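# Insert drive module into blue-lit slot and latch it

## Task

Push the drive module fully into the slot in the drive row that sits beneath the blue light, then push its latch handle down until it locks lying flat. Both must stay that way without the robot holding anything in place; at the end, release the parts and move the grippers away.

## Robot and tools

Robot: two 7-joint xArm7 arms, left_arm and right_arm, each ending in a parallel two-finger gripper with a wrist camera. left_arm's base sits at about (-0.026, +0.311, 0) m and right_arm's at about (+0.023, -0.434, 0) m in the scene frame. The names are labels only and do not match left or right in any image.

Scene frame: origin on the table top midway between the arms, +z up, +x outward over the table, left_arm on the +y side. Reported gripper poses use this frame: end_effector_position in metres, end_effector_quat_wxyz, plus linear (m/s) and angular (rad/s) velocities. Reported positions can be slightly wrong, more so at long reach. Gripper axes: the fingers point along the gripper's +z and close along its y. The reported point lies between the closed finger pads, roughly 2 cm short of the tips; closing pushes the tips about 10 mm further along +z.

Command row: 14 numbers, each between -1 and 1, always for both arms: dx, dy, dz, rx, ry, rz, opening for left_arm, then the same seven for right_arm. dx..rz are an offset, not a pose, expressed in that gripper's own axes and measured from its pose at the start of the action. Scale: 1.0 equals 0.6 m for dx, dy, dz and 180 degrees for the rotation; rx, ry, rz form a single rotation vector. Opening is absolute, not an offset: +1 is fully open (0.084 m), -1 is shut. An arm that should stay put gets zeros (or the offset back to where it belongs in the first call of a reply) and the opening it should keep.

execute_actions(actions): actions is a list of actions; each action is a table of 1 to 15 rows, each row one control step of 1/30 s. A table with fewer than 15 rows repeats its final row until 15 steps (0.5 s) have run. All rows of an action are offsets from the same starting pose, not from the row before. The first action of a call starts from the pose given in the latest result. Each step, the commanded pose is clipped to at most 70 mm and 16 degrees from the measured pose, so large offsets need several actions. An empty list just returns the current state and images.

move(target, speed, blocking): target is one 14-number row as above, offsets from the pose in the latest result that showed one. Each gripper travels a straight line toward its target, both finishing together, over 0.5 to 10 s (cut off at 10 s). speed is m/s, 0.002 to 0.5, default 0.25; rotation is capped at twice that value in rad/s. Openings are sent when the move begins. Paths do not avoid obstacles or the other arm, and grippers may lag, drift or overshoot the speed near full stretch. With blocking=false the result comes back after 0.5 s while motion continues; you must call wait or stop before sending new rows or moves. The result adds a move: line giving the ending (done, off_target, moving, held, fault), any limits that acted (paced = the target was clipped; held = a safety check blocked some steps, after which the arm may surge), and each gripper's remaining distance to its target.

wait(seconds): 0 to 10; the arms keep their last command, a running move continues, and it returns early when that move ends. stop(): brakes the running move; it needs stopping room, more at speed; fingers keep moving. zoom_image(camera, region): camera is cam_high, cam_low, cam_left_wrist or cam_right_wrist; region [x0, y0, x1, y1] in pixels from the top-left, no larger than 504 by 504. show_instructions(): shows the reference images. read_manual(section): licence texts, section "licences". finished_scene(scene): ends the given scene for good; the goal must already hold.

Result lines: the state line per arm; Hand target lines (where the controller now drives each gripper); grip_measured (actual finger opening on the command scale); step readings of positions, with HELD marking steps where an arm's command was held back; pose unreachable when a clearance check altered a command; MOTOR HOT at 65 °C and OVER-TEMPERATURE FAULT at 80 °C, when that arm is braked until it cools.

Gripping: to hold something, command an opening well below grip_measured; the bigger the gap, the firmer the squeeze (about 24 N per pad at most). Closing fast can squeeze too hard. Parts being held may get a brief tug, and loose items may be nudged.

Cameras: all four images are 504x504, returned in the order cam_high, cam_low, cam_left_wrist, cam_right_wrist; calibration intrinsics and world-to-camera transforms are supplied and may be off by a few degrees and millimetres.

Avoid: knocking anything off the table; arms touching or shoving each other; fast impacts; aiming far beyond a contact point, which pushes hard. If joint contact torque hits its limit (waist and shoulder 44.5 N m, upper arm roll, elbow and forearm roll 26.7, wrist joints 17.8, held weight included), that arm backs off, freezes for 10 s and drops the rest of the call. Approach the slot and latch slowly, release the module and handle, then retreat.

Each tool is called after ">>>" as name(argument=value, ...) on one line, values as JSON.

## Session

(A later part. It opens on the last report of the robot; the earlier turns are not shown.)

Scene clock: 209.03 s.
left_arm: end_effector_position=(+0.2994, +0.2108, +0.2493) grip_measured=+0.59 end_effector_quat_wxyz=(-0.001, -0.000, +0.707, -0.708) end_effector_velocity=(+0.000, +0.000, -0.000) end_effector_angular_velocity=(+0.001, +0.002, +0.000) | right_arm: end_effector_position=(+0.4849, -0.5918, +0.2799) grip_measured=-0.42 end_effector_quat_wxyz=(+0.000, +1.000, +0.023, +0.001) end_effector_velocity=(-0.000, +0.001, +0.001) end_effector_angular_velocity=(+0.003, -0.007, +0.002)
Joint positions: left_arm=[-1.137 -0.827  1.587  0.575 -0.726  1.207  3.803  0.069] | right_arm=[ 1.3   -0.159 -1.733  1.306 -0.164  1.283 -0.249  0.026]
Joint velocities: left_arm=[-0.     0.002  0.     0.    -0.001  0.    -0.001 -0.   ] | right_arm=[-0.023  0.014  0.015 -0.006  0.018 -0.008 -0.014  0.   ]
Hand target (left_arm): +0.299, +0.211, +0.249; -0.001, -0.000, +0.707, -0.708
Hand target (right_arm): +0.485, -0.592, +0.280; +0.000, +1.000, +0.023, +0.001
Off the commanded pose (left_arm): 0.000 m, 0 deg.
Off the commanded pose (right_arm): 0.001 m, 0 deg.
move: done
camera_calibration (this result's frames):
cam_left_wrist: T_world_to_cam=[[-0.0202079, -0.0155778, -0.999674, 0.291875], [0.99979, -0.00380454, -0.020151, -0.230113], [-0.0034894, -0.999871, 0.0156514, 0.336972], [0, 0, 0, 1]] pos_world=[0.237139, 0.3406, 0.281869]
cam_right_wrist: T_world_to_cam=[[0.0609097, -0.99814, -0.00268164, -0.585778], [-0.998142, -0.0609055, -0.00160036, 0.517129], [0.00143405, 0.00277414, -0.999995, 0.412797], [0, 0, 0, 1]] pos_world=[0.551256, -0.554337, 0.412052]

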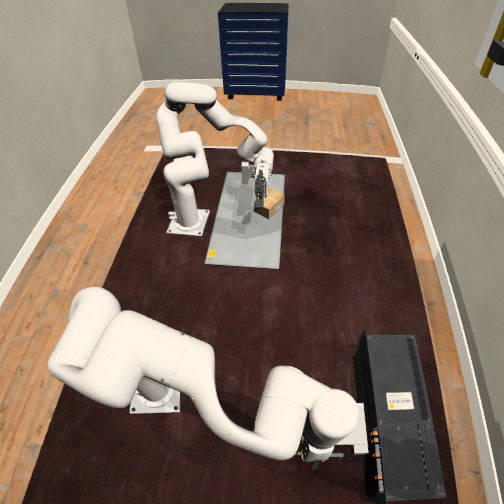

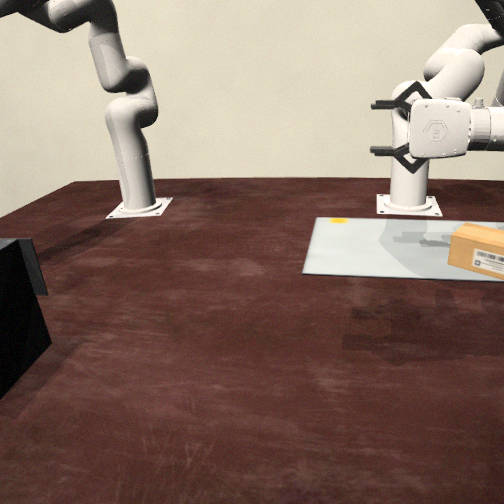

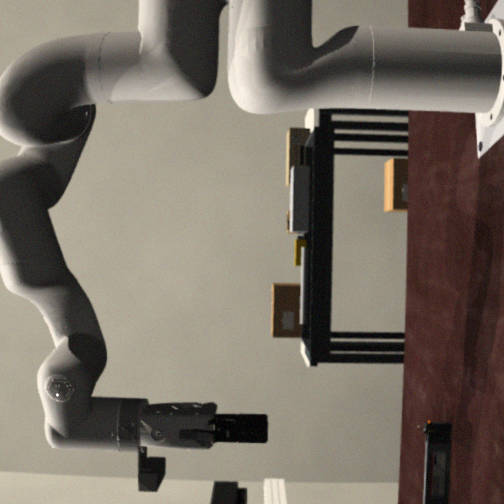

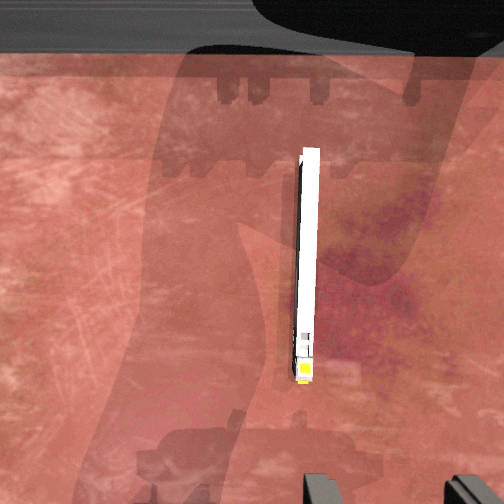

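>>> move(target=[0,0,0,0,0,0,0.6,0.061,-0.0025,0.33,0,0,0.005,-0.3], speed=0.1)

>>> move(target=[0,0,0,0,0,0,0.6,0,0,0.09,0,0,0,-0.3], speed=0.04)

Scene clock: 219.10 s.
left_arm: end_effector_position=(+0.2994, +0.2108, +0.2493) grip_measured=+0.59 end_effector_quat_wxyz=(-0.001, -0.000, +0.707, -0.708) end_effector_velocity=(+0.000, +0.000, -0.000) end_effector_angular_velocity=(-0.000, +0.002, +0.001) | right_arm: end_effector_position=(+0.5223, -0.5880, +0.0826) grip_measured=-0.32 end_effector_quat_wxyz=(+0.000, +1.000, +0.015, +0.002) end_effector_velocity=(-0.002, +0.001, -0.003) end_effector_angular_velocity=(+0.001, +0.006, +0.002)
Joint positions: left_arm=[-1.137 -0.827  1.587  0.575 -0.726  1.207  3.803  0.069] | right_arm=[ 1.765 -0.596 -2.151  1.164 -0.636  0.911  0.101  0.03 ]
Joint velocities: left_arm=[ 0.     0.     0.001 -0.    -0.     0.    -0.001  0.   ] | right_arm=[ 0.002 -0.003 -0.003 -0.004 -0.002  0.001  0.001 -0.   ]
Hand target (left_arm): +0.299, +0.211, +0.249; -0.001, -0.000, +0.707, -0.708
Hand target (right_arm): +0.522, -0.588, +0.082; +0.000, +1.000, +0.015, +0.001
Off the commanded pose (left_arm): 0.000 m, 0 deg.
Off the commanded pose (right_arm): 0.001 m, 0 deg.
move: done
camera_calibration (this result's frames):
cam_left_wrist: T_world_to_cam=[[-0.0202079, -0.0155779, -0.999674, 0.291875], [0.99979, -0.00380451, -0.020151, -0.230113], [-0.00348936, -0.999871, 0.0156515, 0.336972], [0, 0, 0, 1]] pos_world=[0.237139, 0.3406, 0.281869]
cam_right_wrist: T_world_to_cam=[[0.0465224, -0.998915, -0.00213977, -0.577703], [-0.998911, -0.0465147, -0.00350736, 0.563373], [0.00340402, 0.00230061, -0.999992, 0.214039], [0, 0, 0, 1]] pos_world=[0.588907, -0.551364, 0.214777]

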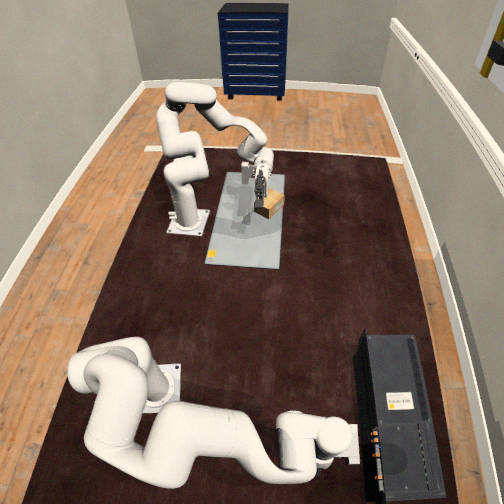

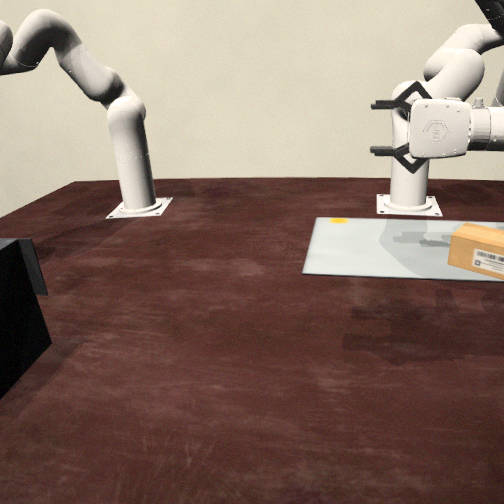

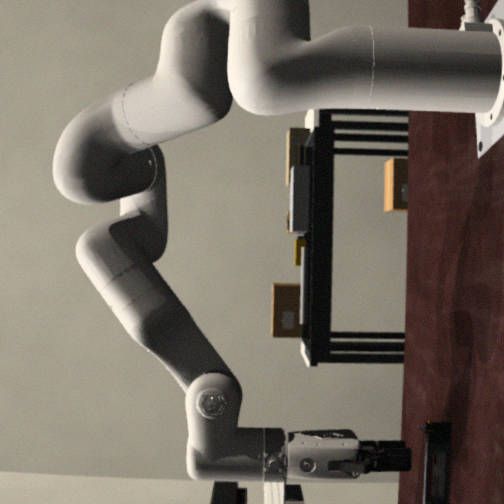

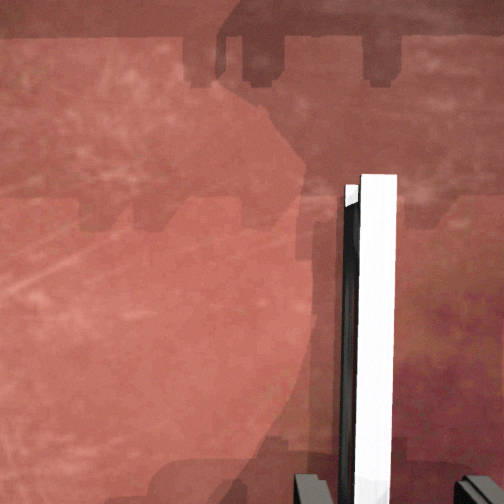

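Scene clock: 220.70 s.
left_arm: end_effector_position=(+0.2994, +0.2108, +0.2493) grip_measured=+0.59 end_effector_quat_wxyz=(-0.001, -0.000, +0.707, -0.708) end_effector_velocity=(+0.000, +0.000, -0.000) end_effector_angular_velocity=(+0.000, +0.000, +0.000) | right_arm: end_effector_position=(+0.5226, -0.5878, +0.0288) grip_measured=-0.32 end_effector_quat_wxyz=(+0.000, +1.000, +0.016, +0.002) end_effector_velocity=(+0.002, -0.000, +0.002) end_effector_angular_velocity=(-0.001, -0.005, -0.001)
Joint positions: left_arm=[-1.137 -0.827  1.587  0.575 -0.726  1.207  3.803  0.069] | right_arm=[ 1.84  -0.693 -2.255  1.155 -0.744  0.819  0.165  0.03 ]
Joint velocities: left_arm=[ 0.    -0.     0.     0.     0.001 -0.    -0.001 -0.   ] | right_arm=[ 0.001  0.001  0.001  0.003  0.    -0.002  0.001  0.   ]
Hand target (left_arm): +0.299, +0.211, +0.249; -0.001, -0.000, +0.707, -0.708
Hand target (right_arm): +0.522, -0.588, +0.029; +0.000, +1.000, +0.016, +0.002
Off the commanded pose (left_arm): 0.000 m, 0 deg.
Off the commanded pose (right_arm): 0.000 m, 0 deg.
move: done
camera_calibration (this result's frames):
cam_left_wrist: T_world_to_cam=[[-0.020208, -0.0155778, -0.999674, 0.291875], [0.99979, -0.00380453, -0.020151, -0.230113], [-0.00348938, -0.999871, 0.0156514, 0.336972], [0, 0, 0, 1]] pos_world=[0.237139, 0.3406, 0.281869]
cam_right_wrist: T_world_to_cam=[[0.0469269, -0.998896, -0.00200308, -0.577845], [-0.998891, -0.0469186, -0.00400971, 0.563286], [0.0039113, 0.00218903, -0.99999, 0.159917], [0, 0, 0, 1]] pos_world=[0.589152, -0.551129, 0.161017]

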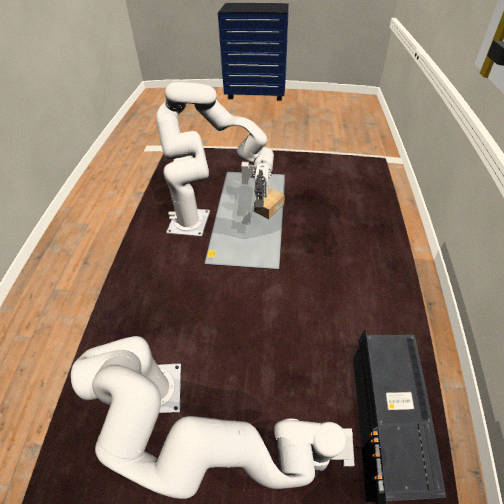

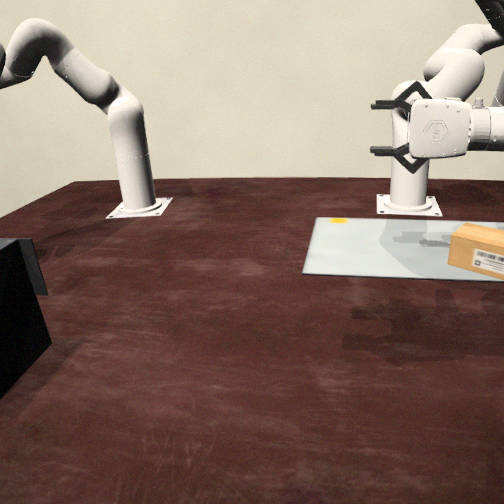

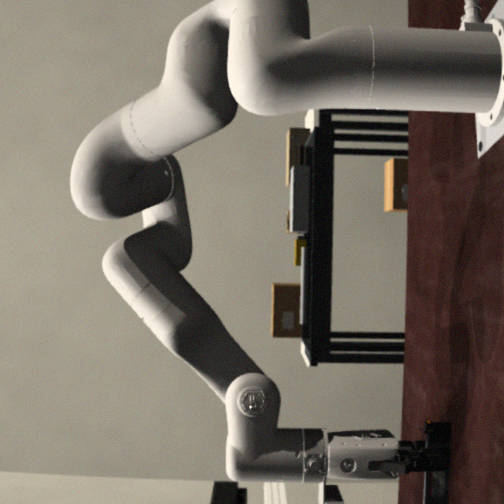

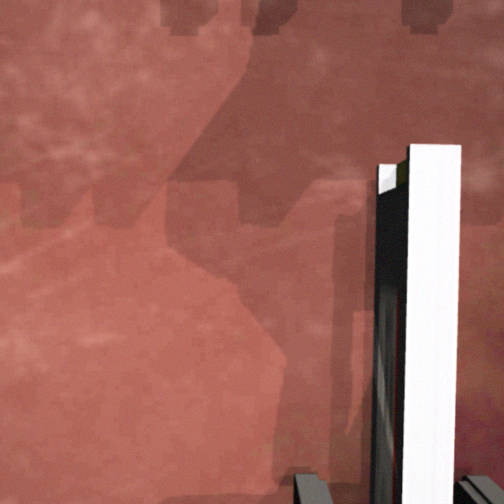

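>>> move(target=[0,0,0,0,0,0,0.6,0,0.004,0.002,0,0,0,-0.3], speed=0.02)

>>> move(target=[0,0,0,0,0,0,0.6,0,0,0,0,0,0,-1])

>>> move(target=[0,0,0,0,0,0,0.6,0,0,-0.225,0,0,-0.005,-1], speed=0.08)

Scene clock: 227.13 s.
left_arm: end_effector_position=(+0.2994, +0.2108, +0.2493) grip_measured=+0.59 end_effector_quat_wxyz=(-0.001, -0.000, +0.707, -0.708) end_effector_velocity=(-0.000, -0.000, +0.000) end_effector_angular_velocity=(-0.001, +0.001, +0.000) | right_arm: end_effector_position=(+0.5227, -0.5902, +0.0276) grip_measured=-0.32 end_effector_quat_wxyz=(+0.000, +1.000, +0.016, +0.002) end_effector_velocity=(-0.000, -0.000, +0.000) end_effector_angular_velocity=(+0.001, -0.000, -0.002)
Joint positions: left_arm=[-1.137 -0.827  1.587  0.575 -0.726  1.207  3.803  0.069] | right_arm=[ 1.839 -0.697 -2.259  1.158 -0.746  0.818  0.162  0.03 ]
Joint velocities: left_arm=[-0.     0.    -0.    -0.    -0.001  0.    -0.001 -0.   ] | right_arm=[-0.001 -0.     0.     0.     0.002 -0.    -0.     0.   ]
Hand target (left_arm): +0.299, +0.211, +0.249; -0.001, -0.000, +0.707, -0.708
Hand target (right_arm): +0.523, -0.590, +0.028; +0.000, +1.000, +0.016, +0.002
Off the commanded pose (left_arm): 0.000 m, 0 deg.
Off the commanded pose (right_arm): 0.000 m, 0 deg.
move: done
camera_calibration (this result's frames):
cam_left_wrist: T_world_to_cam=[[-0.020208, -0.0155778, -0.999674, 0.291875], [0.99979, -0.00380429, -0.020151, -0.230113], [-0.00348914, -0.999871, 0.0156514, 0.336972], [0, 0, 0, 1]] pos_world=[0.237139, 0.3406, 0.281869]
cam_right_wrist: T_world_to_cam=[[0.046948, -0.998895, -0.00199977, -0.58024], [-0.99889, -0.0469398, -0.00399162, 0.563223], [0.00389334, 0.00218495, -0.99999, 0.158724], [0, 0, 0, 1]] pos_world=[0.589221, -0.553509, 0.15981]

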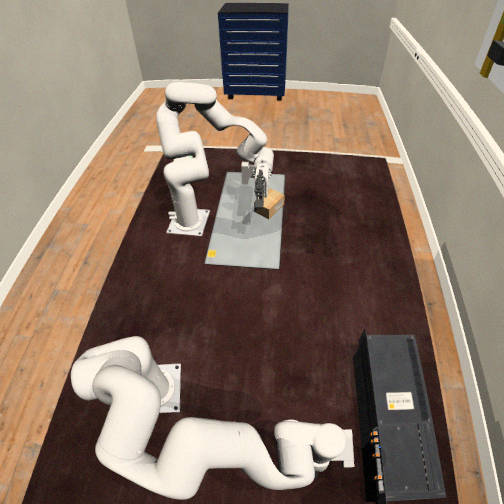

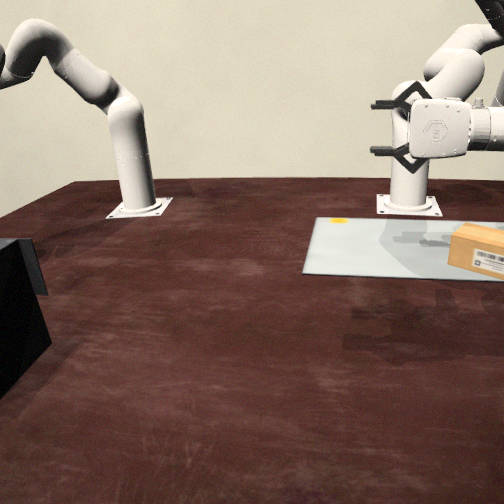

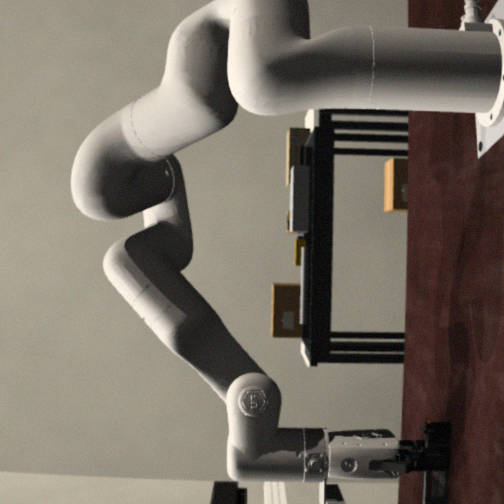

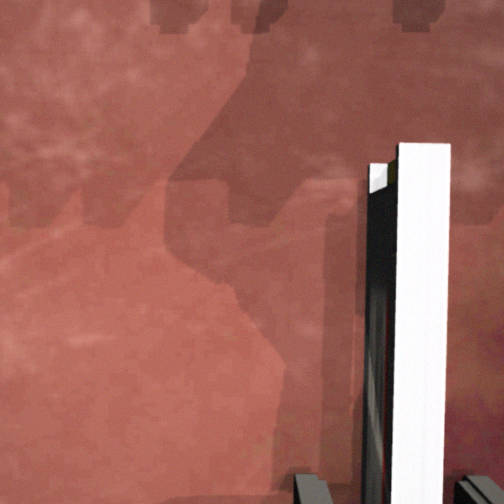

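Scene clock: 227.63 s.
left_arm: end_effector_position=(+0.2994, +0.2108, +0.2493) grip_measured=+0.59 end_effector_quat_wxyz=(-0.001, -0.000, +0.707, -0.708) end_effector_velocity=(+0.000, +0.000, -0.000) end_effector_angular_velocity=(-0.000, +0.001, +0.001) | right_arm: end_effector_position=(+0.5227, -0.5901, +0.0276) grip_measured=-0.79 end_effector_quat_wxyz=(+0.000, +1.000, +0.016, +0.002) end_effector_velocity=(+0.000, +0.001, -0.000) end_effector_angular_velocity=(+0.000, -0.000, +0.002)
Joint positions: left_arm=[-1.137 -0.827  1.587  0.575 -0.726  1.207  3.803  0.069] | right_arm=[ 1.839 -0.697 -2.259  1.158 -0.746  0.818  0.162  0.009]
Joint velocities: left_arm=[-0.001 -0.     0.001  0.    -0.001 -0.001 -0.     0.   ] | right_arm=[ 0.001 -0.001  0.001  0.    -0.001  0.     0.    -0.   ]
Hand target (left_arm): +0.299, +0.211, +0.249; -0.001, -0.000, +0.707, -0.708
Hand target (right_arm): +0.523, -0.590, +0.028; +0.000, +1.000, +0.016, +0.002
Off the commanded pose (left_arm): 0.000 m, 0 deg.
Off the commanded pose (right_arm): 0.000 m, 0 deg.
move: done
camera_calibration (this result's frames):
cam_left_wrist: T_world_to_cam=[[-0.020208, -0.0155779, -0.999674, 0.291875], [0.99979, -0.00380436, -0.0201511, -0.230113], [-0.00348921, -0.999871, 0.0156515, 0.336972], [0, 0, 0, 1]] pos_world=[0.237139, 0.3406, 0.281869]
cam_right_wrist: T_world_to_cam=[[0.0469865, -0.998893, -0.0020102, -0.580238], [-0.998888, -0.0469782, -0.00402444, 0.563215], [0.00392555, 0.00219705, -0.99999, 0.158723], [0, 0, 0, 1]] pos_world=[0.589229, -0.553486, 0.159822]

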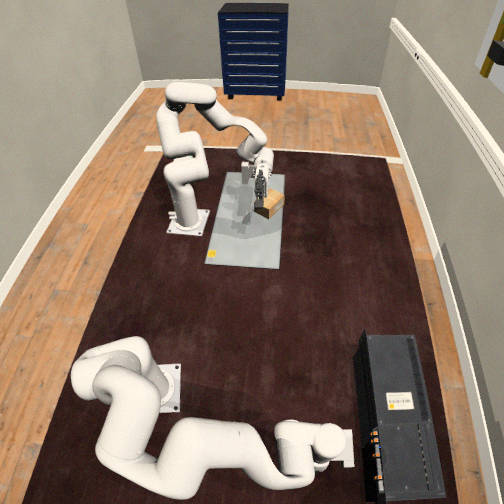

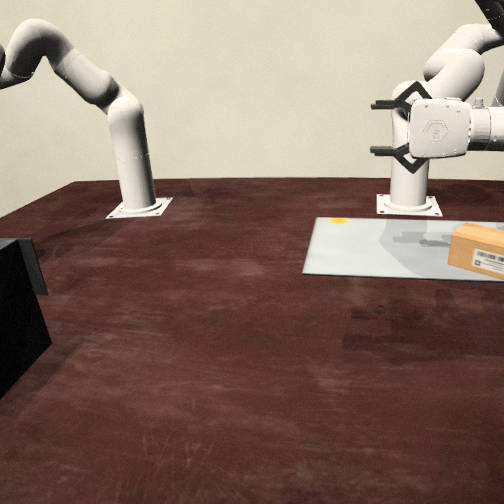

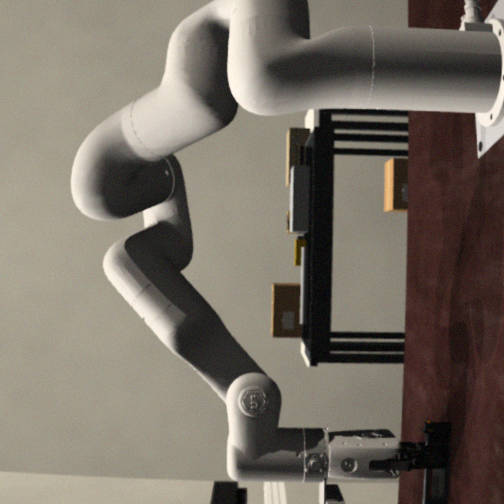

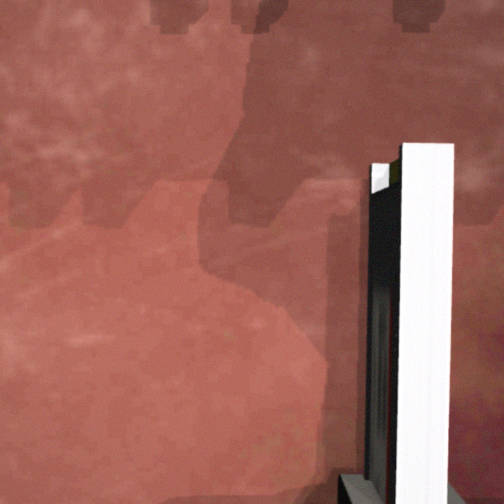

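Scene clock: 229.63 s.
left_arm: end_effector_position=(+0.2994, +0.2108, +0.2493) grip_measured=+0.59 end_effector_quat_wxyz=(-0.001, -0.000, +0.707, -0.708) end_effector_velocity=(-0.000, -0.000, +0.000) end_effector_angular_velocity=(-0.000, -0.001, -0.000) | right_arm: end_effector_position=(+0.5219, -0.5907, +0.1621) grip_measured=-0.79 end_effector_quat_wxyz=(+0.000, +1.000, +0.023, +0.001) end_effector_velocity=(+0.000, -0.001, +0.000) end_effector_angular_velocity=(-0.000, -0.000, -0.000)
Joint positions: left_arm=[-1.137 -0.827  1.587  0.575 -0.726  1.207  3.803  0.069] | right_arm=[ 1.667 -0.472 -2.019  1.234 -0.486  1.068 -0.012  0.009]
Joint velocities: left_arm=[ 0.    -0.    -0.001 -0.    -0.    -0.     0.    -0.   ] | right_arm=[-0.    -0.    -0.001  0.002 -0.     0.001 -0.001  0.   ]
Hand target (left_arm): +0.299, +0.211, +0.249; -0.001, -0.000, +0.707, -0.708
Hand target (right_arm): +0.522, -0.591, +0.163; +0.000, +1.000, +0.023, +0.002
Off the commanded pose (left_arm): 0.000 m, 0 deg.
Off the commanded pose (right_arm): 0.001 m, 0 deg.
move: done
camera_calibration (this result's frames):
cam_left_wrist: T_world_to_cam=[[-0.0202081, -0.0155778, -0.999674, 0.291875], [0.99979, -0.00380453, -0.0201511, -0.230113], [-0.00348938, -0.999871, 0.0156514, 0.336972], [0, 0, 0, 1]] pos_world=[0.237139, 0.3406, 0.281869]
cam_right_wrist: T_world_to_cam=[[0.0615772, -0.9981, -0.00232091, -0.587569], [-0.998099, -0.0615705, -0.0028368, 0.553711], [0.00268851, 0.00249118, -0.999993, 0.2941], [0, 0, 0, 1]] pos_world=[0.588048, -0.553093, 0.294305]

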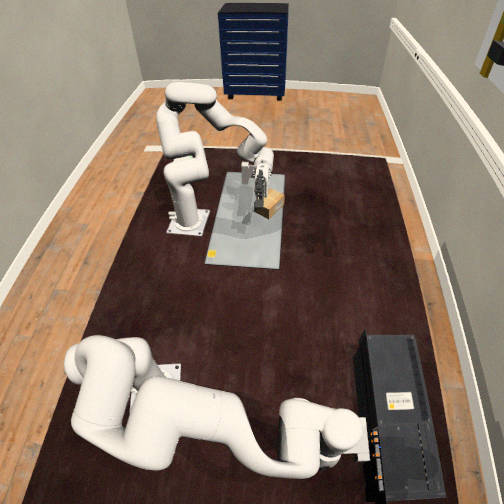

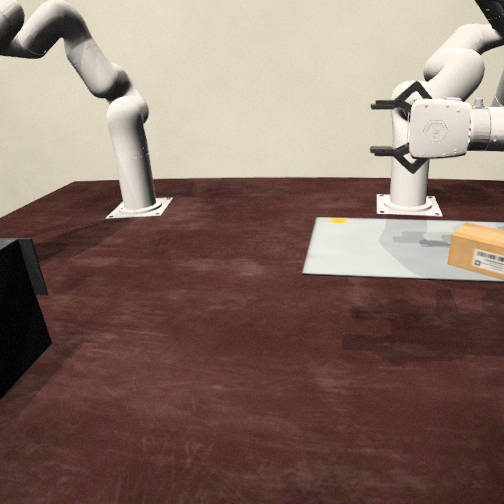

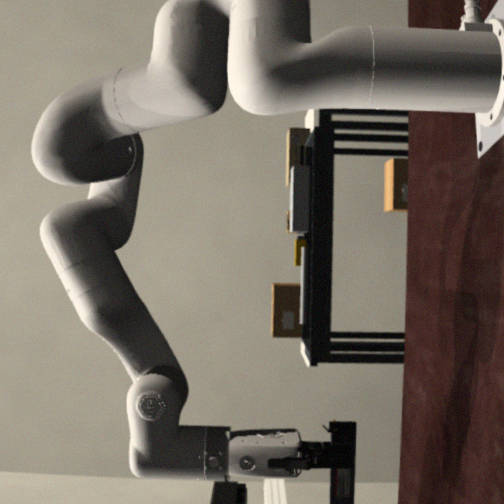

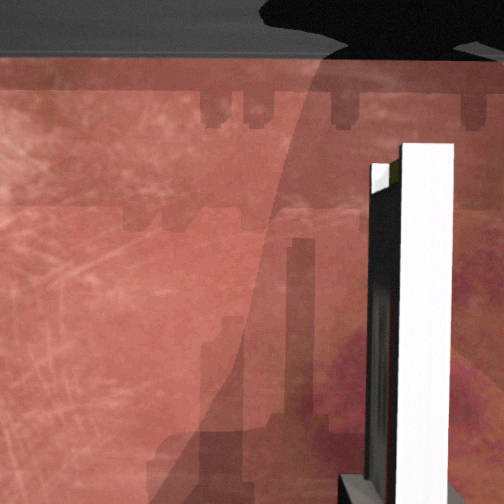

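>>> move(target=[0,0,0,0,0,0,0.6,0.075,-0.0015,0.001,0,0,0,-1], speed=0.04)

Scene clock: 236.87 s.
left_arm: end_effector_position=(+0.2994, +0.2108, +0.2493) grip_measured=+0.59 end_effector_quat_wxyz=(-0.001, -0.000, +0.707, -0.708) end_effector_velocity=(-0.000, -0.000, -0.000) end_effector_angular_velocity=(+0.002, +0.002, -0.001) | right_arm: end_effector_position=(+0.5668, -0.5878, +0.1618) grip_measured=-0.79 end_effector_quat_wxyz=(+0.000, +1.000, +0.023, +0.001) end_effector_velocity=(-0.000, -0.002, -0.001) end_effector_angular_velocity=(-0.002, +0.002, -0.002)
Joint positions: left_arm=[-1.137 -0.827  1.587  0.575 -0.726  1.207  3.803  0.069] | right_arm=[ 1.856 -0.605 -2.114  1.43  -0.563  1.149  0.041  0.009]
Joint velocities: left_arm=[-0.     0.001 -0.     0.     0.001  0.    -0.002 -0.   ] | right_arm=[ 0.001 -0.001 -0.003  0.002 -0.002  0.002 -0.    -0.   ]
Hand target (left_arm): +0.299, +0.211, +0.249; -0.001, -0.000, +0.707, -0.708
Hand target (right_arm): +0.567, -0.588, +0.162; +0.000, +1.000, +0.023, +0.001
Off the commanded pose (left_arm): 0.000 m, 0 deg.
Off the commanded pose (right_arm): 0.000 m, 0 deg.
move: done
camera_calibration (this result's frames):
cam_left_wrist: T_world_to_cam=[[-0.0202079, -0.0155778, -0.999674, 0.291875], [0.99979, -0.00380461, -0.0201509, -0.230113], [-0.00348947, -0.999871, 0.0156514, 0.336972], [0, 0, 0, 1]] pos_world=[0.237139, 0.3406, 0.281869]
cam_right_wrist: T_world_to_cam=[[0.0614619, -0.998107, -0.00196203, -0.587462], [-0.998105, -0.0614555, -0.00319755, 0.598851], [0.00307092, 0.00215484, -0.999993, 0.293219], [0, 0, 0, 1]] pos_world=[0.632922, -0.55018, 0.293979]

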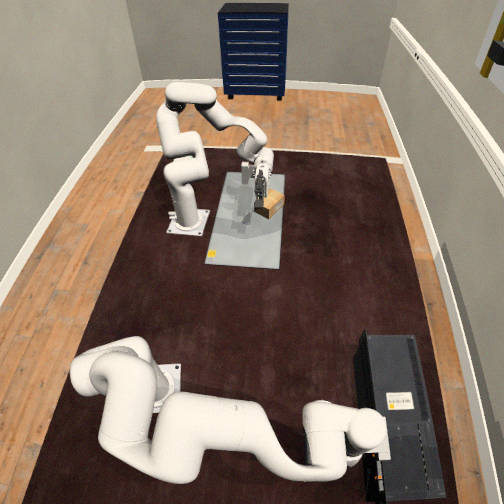

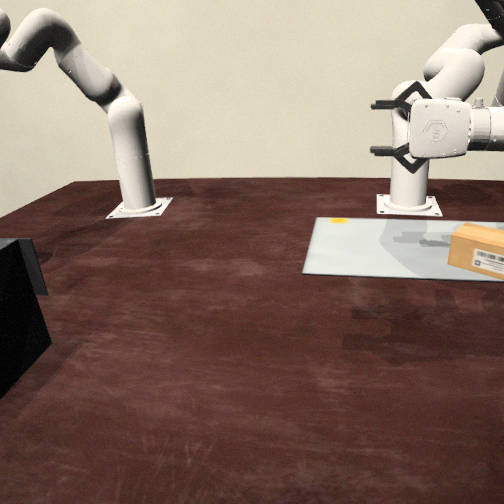

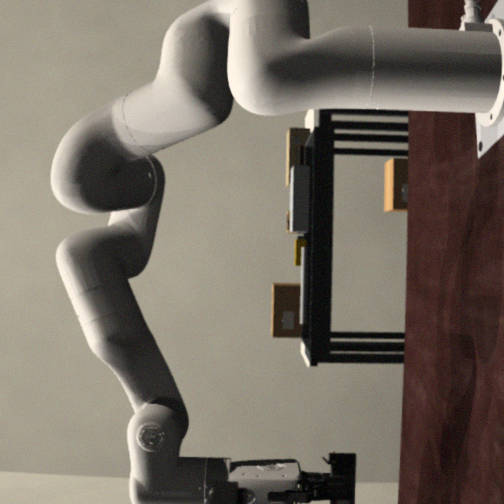

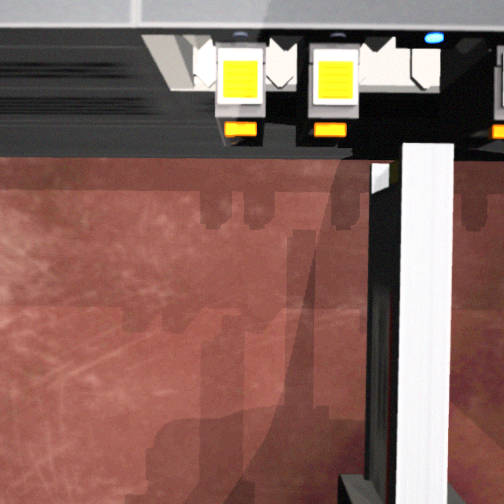

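>>> move(target=[0,0,0,0,0,0,0.6,0.055,0.0015,0.002,0,0,0,-1], speed=0.012)

>>> zoom_image(camera="cam_left_wrist", region=[200,400,450,504])

Scene clock: 247.17 s.
left_arm: end_effector_position=(+0.2994, +0.2108, +0.2493) grip_measured=+0.59 end_effector_quat_wxyz=(-0.001, -0.000, +0.707, -0.708) end_effector_velocity=(-0.000, -0.000, +0.000) end_effector_angular_velocity=(-0.000, -0.001, -0.001) | right_arm: end_effector_position=(+0.5985, -0.5872, +0.1603) grip_measured=-0.79 end_effector_quat_wxyz=(+0.001, +1.000, +0.023, -0.001) end_effector_velocity=(+0.001, +0.000, +0.001) end_effector_angular_velocity=(-0.001, -0.002, +0.001)
Joint positions: left_arm=[-1.137 -0.827  1.587  0.575 -0.726  1.207  3.803  0.069] | right_arm=[ 1.979 -0.704 -2.167  1.592 -0.609  1.218  0.056  0.009]
Joint velocities: left_arm=[-0.001 -0.001 -0.     0.     0.001  0.     0.    -0.   ] | right_arm=[-0.003 -0.004  0.007  0.002 -0.007  0.002  0.004  0.   ]
Hand target (left_arm): +0.299, +0.211, +0.249; -0.001, -0.000, +0.707, -0.708
Hand target (right_arm): +0.600, -0.587, +0.161; +0.000, +1.000, +0.023, +0.002
Off the commanded pose (left_arm): 0.000 m, 0 deg.
Off the commanded pose (right_arm): 0.001 m, 0 deg.
move: done
camera_calibration (this result's frames):
cam_left_wrist: T_world_to_cam=[[-0.0202076, -0.0155776, -0.999674, 0.291875], [0.99979, -0.00380469, -0.0201506, -0.230113], [-0.00348956, -0.999871, 0.0156512, 0.336972], [0, 0, 0, 1]] pos_world=[0.237139, 0.3406, 0.281869]
cam_right_wrist: T_world_to_cam=[[0.061698, -0.998093, -0.00173544, -0.588936], [-0.998093, -0.0617013, 0.00191804, 0.629567], [-0.00202146, 0.00161379, -0.999997, 0.2944], [0, 0, 0, 1]] pos_world=[0.665298, -0.549443, 0.29217]

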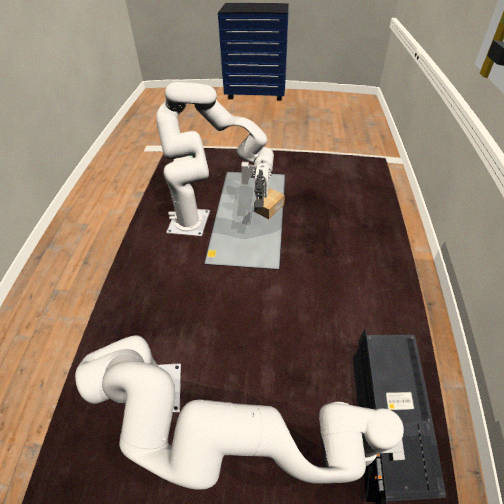

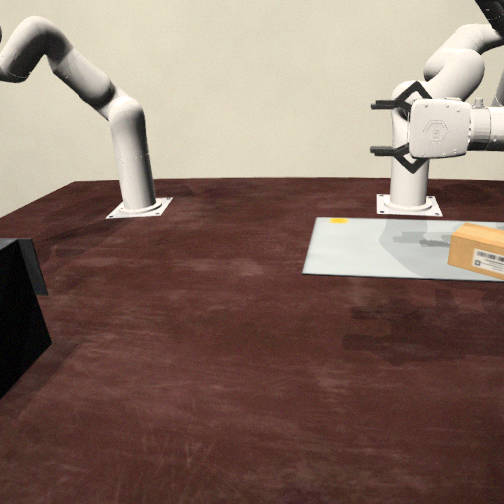

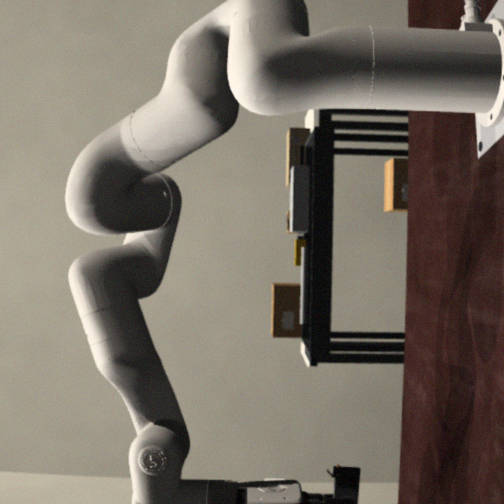

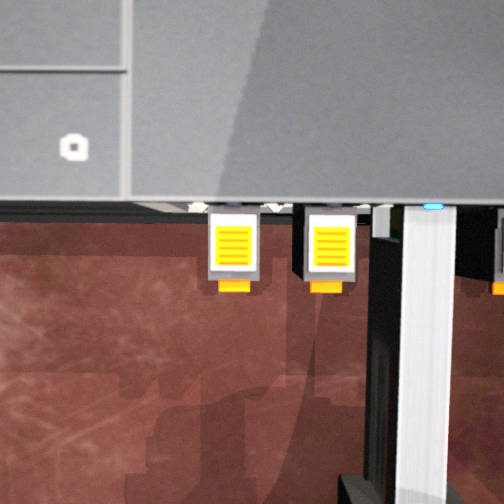

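Region (200, 400, 450, 504) of cam_left_wrist's 504x504 image, scaled by 2.016, with more detail than that image has; it fills the top 210 rows of this view, and the rest is white.

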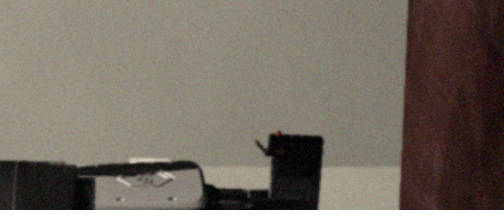

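>>> move(target=[0,0,0,0,0,0,0.6,-0.025,0,-0.007,0,-0.001,0,-1], speed=0.02)

>>> zoom_image(camera="cam_right_wrist", region=[300,80,504,280])

Scene clock: 259.63 s.
left_arm: end_effector_position=(+0.2994, +0.2108, +0.2493) grip_measured=+0.59 end_effector_quat_wxyz=(-0.001, -0.000, +0.707, -0.708) end_effector_velocity=(+0.000, +0.000, +0.000) end_effector_angular_velocity=(-0.001, +0.001, +0.000) | right_arm: end_effector_position=(+0.5836, -0.5879, +0.1646) grip_measured=-0.79 end_effector_quat_wxyz=(+0.001, +1.000, +0.023, -0.003) end_effector_velocity=(-0.000, +0.003, -0.001) end_effector_angular_velocity=(+0.004, +0.002, +0.005)
Joint positions: left_arm=[-1.137 -0.827  1.587  0.575 -0.726  1.207  3.803  0.069] | right_arm=[ 1.924 -0.659 -2.14   1.527 -0.588  1.203  0.05   0.009]
Joint velocities: left_arm=[ 0.001 -0.002 -0.     0.    -0.     0.    -0.001 -0.   ] | right_arm=[ 0.001 -0.002  0.003 -0.004  0.001 -0.    -0.    -0.   ]
Hand target (left_arm): +0.299, +0.211, +0.249; -0.001, -0.000, +0.707, -0.708
Hand target (right_arm): +0.584, -0.588, +0.165; +0.001, +1.000, +0.023, -0.003
Off the commanded pose (left_arm): 0.000 m, 0 deg.
Off the commanded pose (right_arm): 0.000 m, 0 deg.
move: done
camera_calibration (this result's frames):
cam_left_wrist: T_world_to_cam=[[-0.0202075, -0.0155775, -0.999674, 0.291875], [0.99979, -0.00380498, -0.0201506, -0.230113], [-0.00348984, -0.999871, 0.0156512, 0.336972], [0, 0, 0, 1]] pos_world=[0.237139, 0.3406, 0.281869]
cam_right_wrist: T_world_to_cam=[[0.061622, -0.998098, -0.00182506, -0.588678], [-0.998086, -0.0616305, 0.00502532, 0.614146], [-0.00512824, 0.00151189, -0.999986, 0.30035], [0, 0, 0, 1]] pos_world=[0.650787, -0.550163, 0.296185]

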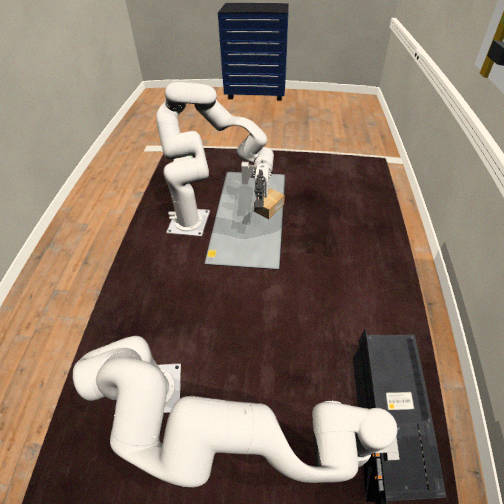

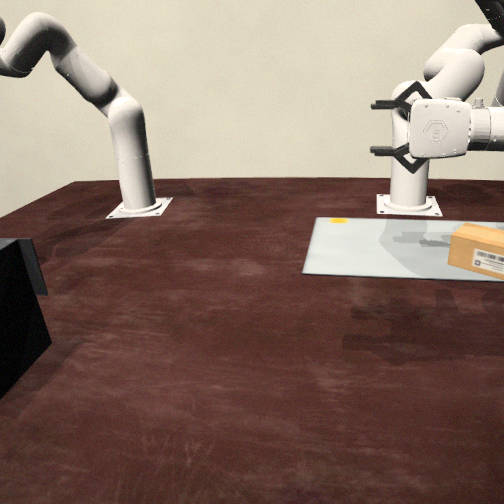

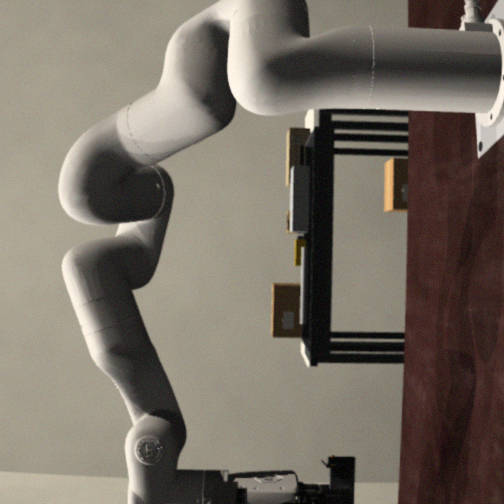

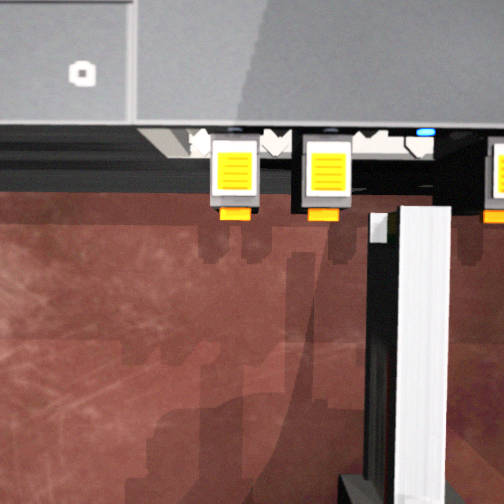

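Region (300, 80, 504, 280) of cam_right_wrist's 504x504 image, scaled by 2.471, with more detail than that image has; it fills the top 494 rows of this view, and the rest is white.

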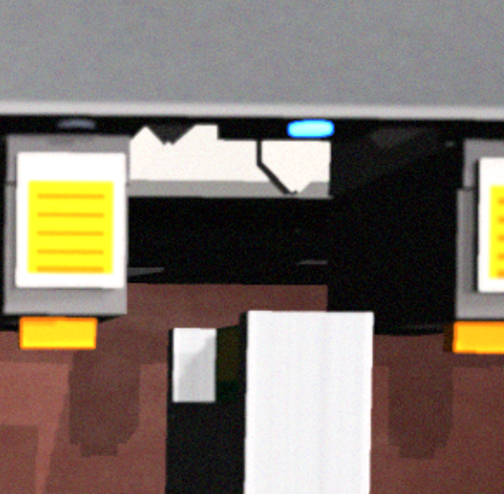

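>>> move(target=[0,0,0,0,0,0,0.6,0,0,0.014,0,0.003,0,-1], speed=0.02)

>>> move(target=[0,0,0,0,0,0,0.6,0.045,0,0,0,0,0,-1], speed=0.01)

Scene clock: 269.50 s.
left_arm: end_effector_position=(+0.2994, +0.2108, +0.2493) grip_measured=+0.59 end_effector_quat_wxyz=(-0.001, -0.000, +0.707, -0.708) end_effector_velocity=(+0.000, -0.000, -0.000) end_effector_angular_velocity=(+0.001, -0.001, -0.000) | right_arm: end_effector_position=(+0.5836, -0.5879, +0.1562) grip_measured=-0.79 end_effector_quat_wxyz=(+0.000, +1.000, +0.023, +0.002) end_effector_velocity=(+0.002, +0.001, +0.002) end_effector_angular_velocity=(-0.000, -0.006, +0.001)
Joint positions: left_arm=[-1.137 -0.827  1.587  0.575 -0.726  1.207  3.803  0.069] | right_arm=[ 1.917 -0.663 -2.143  1.502 -0.597  1.17   0.056  0.009]
Joint velocities: left_arm=[-0.  0. -0.  0.  0. -0.  0. -0.] | right_arm=[ 0.001  0.002  0.003  0.002  0.001 -0.002  0.001  0.   ]
Hand target (left_arm): +0.299, +0.211, +0.249; -0.001, -0.000, +0.707, -0.708
Hand target (right_arm): +0.584, -0.588, +0.156; +0.000, +1.000, +0.023, +0.002
Off the commanded pose (left_arm): 0.000 m, 0 deg.
Off the commanded pose (right_arm): 0.000 m, 0 deg.
move: done
camera_calibration (this result's frames):
cam_left_wrist: T_world_to_cam=[[-0.0202075, -0.0155774, -0.999674, 0.291875], [0.99979, -0.003805, -0.0201505, -0.230113], [-0.00348987, -0.999871, 0.015651, 0.336972], [0, 0, 0, 1]] pos_world=[0.237139, 0.3406, 0.281869]
cam_right_wrist: T_world_to_cam=[[0.0616728, -0.998095, -0.00168824, -0.588736], [-0.998087, -0.0616649, -0.00436111, 0.615591], [0.0042487, 0.00195397, -0.999989, 0.28675], [0, 0, 0, 1]] pos_world=[0.649504, -0.550214, 0.288437]

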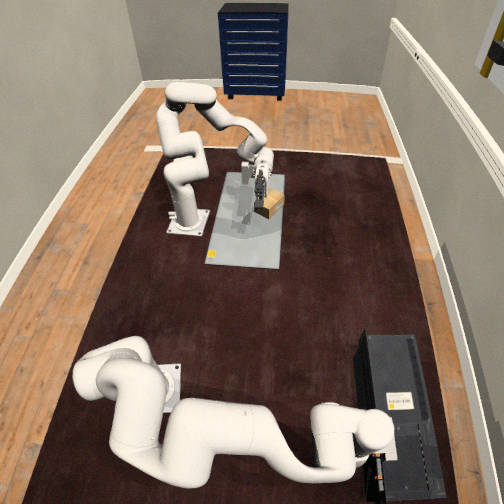

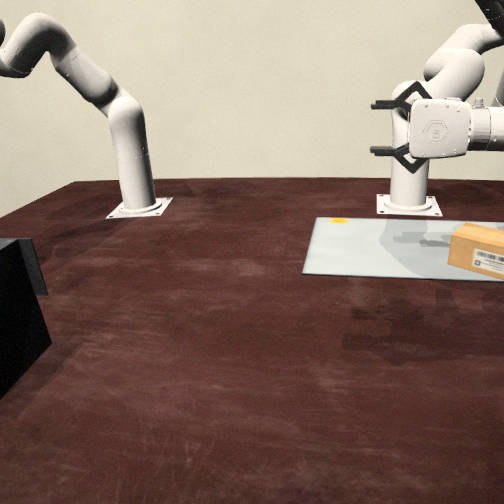

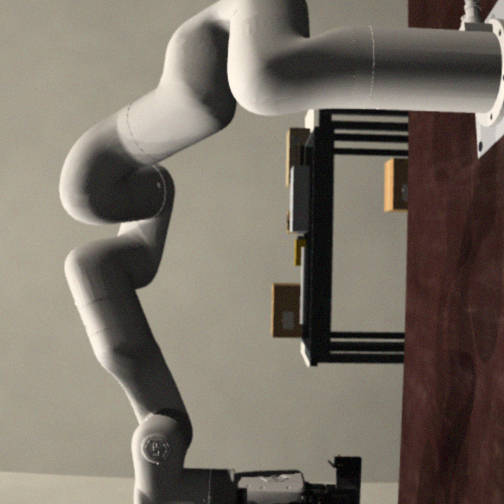

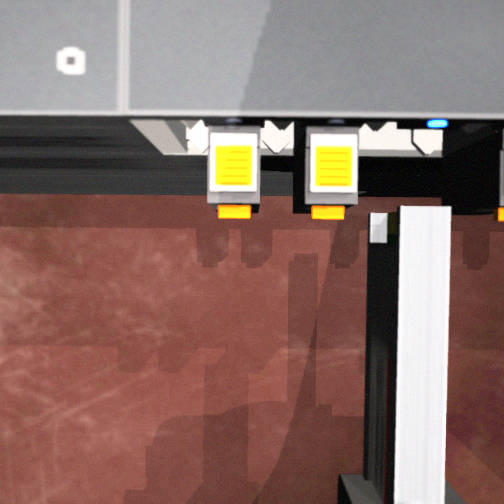

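Scene clock: 272.43 s.
left_arm: end_effector_position=(+0.2994, +0.2108, +0.2493) grip_measured=+0.59 end_effector_quat_wxyz=(-0.001, -0.000, +0.707, -0.708) end_effector_velocity=(+0.000, -0.000, -0.000) end_effector_angular_velocity=(-0.000, +0.000, +0.001) | right_arm: end_effector_position=(+0.6103, -0.5867, +0.1564) grip_measured=-0.79 end_effector_quat_wxyz=(+0.001, +1.000, +0.023, +0.002) end_effector_velocity=(-0.000, -0.001, -0.000) end_effector_angular_velocity=(+0.001, +0.001, -0.002)
Joint positions: left_arm=[-1.137 -0.827  1.587  0.575 -0.726  1.207  3.803  0.069] | right_arm=[ 2.017 -0.74  -2.182  1.641 -0.628  1.227  0.062  0.009]
Joint velocities: left_arm=[-0.     0.001  0.    -0.    -0.001  0.     0.001  0.   ] | right_arm=[-0.002 -0.002  0.002  0.001 -0.001  0.001  0.001 -0.   ]
Hand target (left_arm): +0.299, +0.211, +0.249; -0.001, -0.000, +0.707, -0.708
Hand target (right_arm): +0.611, -0.587, +0.156; +0.001, +1.000, +0.023, +0.002
Off the commanded pose (left_arm): 0.000 m, 0 deg.
Off the commanded pose (right_arm): 0.000 m, 0 deg.
move: done
camera_calibration (this result's frames):
cam_left_wrist: T_world_to_cam=[[-0.0202076, -0.0155775, -0.999674, 0.291875], [0.99979, -0.0038049, -0.0201507, -0.230113], [-0.00348976, -0.999871, 0.0156512, 0.336972], [0, 0, 0, 1]] pos_world=[0.237139, 0.3406, 0.281869]
cam_right_wrist: T_world_to_cam=[[0.0616121, -0.998099, -0.00139152, -0.589204], [-0.998094, -0.0616069, -0.0035501, 0.642266], [0.00345763, 0.0016076, -0.999993, 0.287143], [0, 0, 0, 1]] pos_world=[0.676351, -0.548978, 0.288601]

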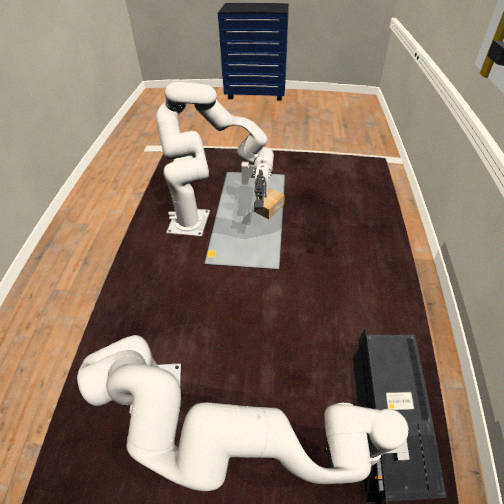

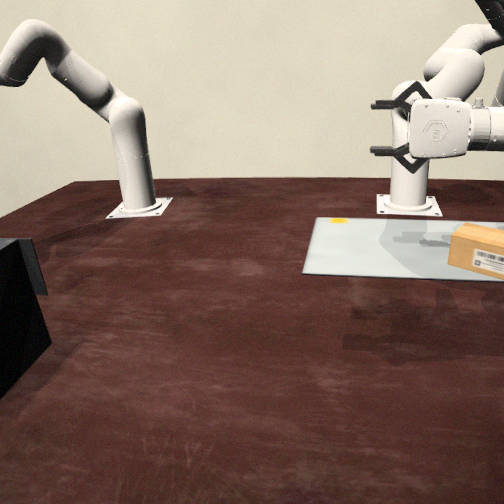

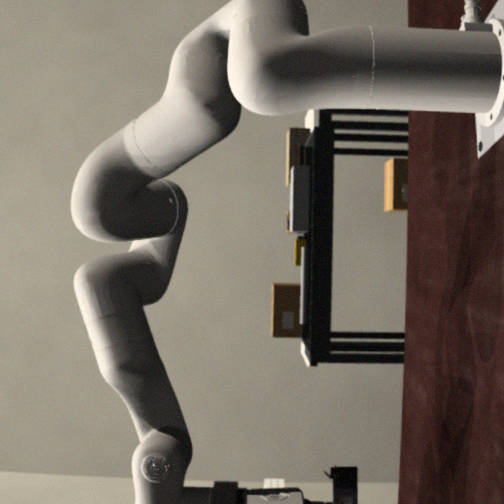

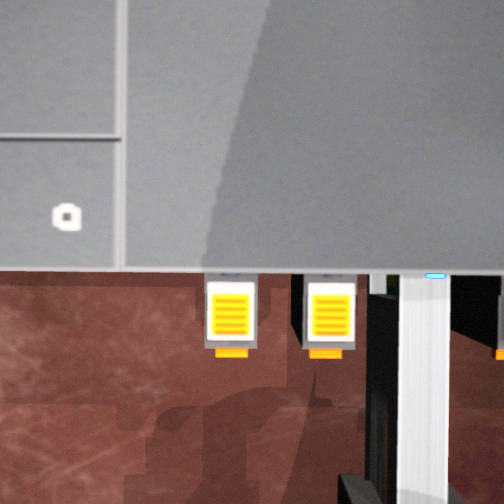

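>>> zoom_image(camera="cam_right_wrist", region=[330,220,504,394])

>>> zoom_image(camera="cam_high", region=[300,400,420,504])

Region (330, 220, 504, 394) of cam_right_wrist's 504x504 image, scaled by 2.897, with more detail than that image has.

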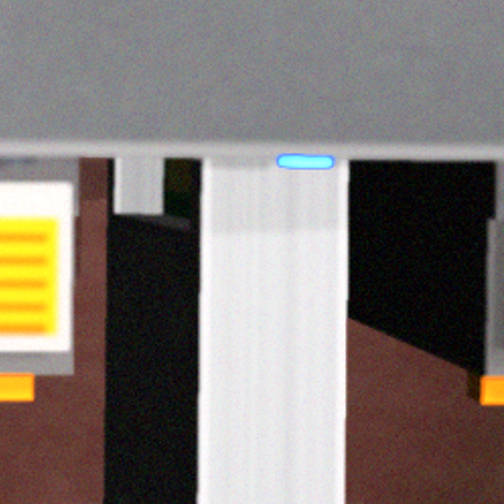

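Region (300, 400, 420, 504) of cam_high's 504x504 image, scaled by 4.200, with more detail than that image has; it fills the top 437 rows of this view, and the rest is white.

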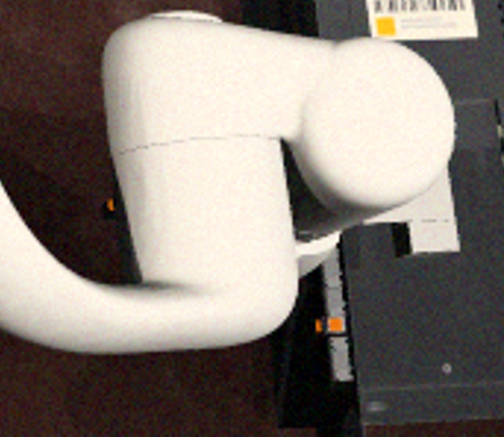

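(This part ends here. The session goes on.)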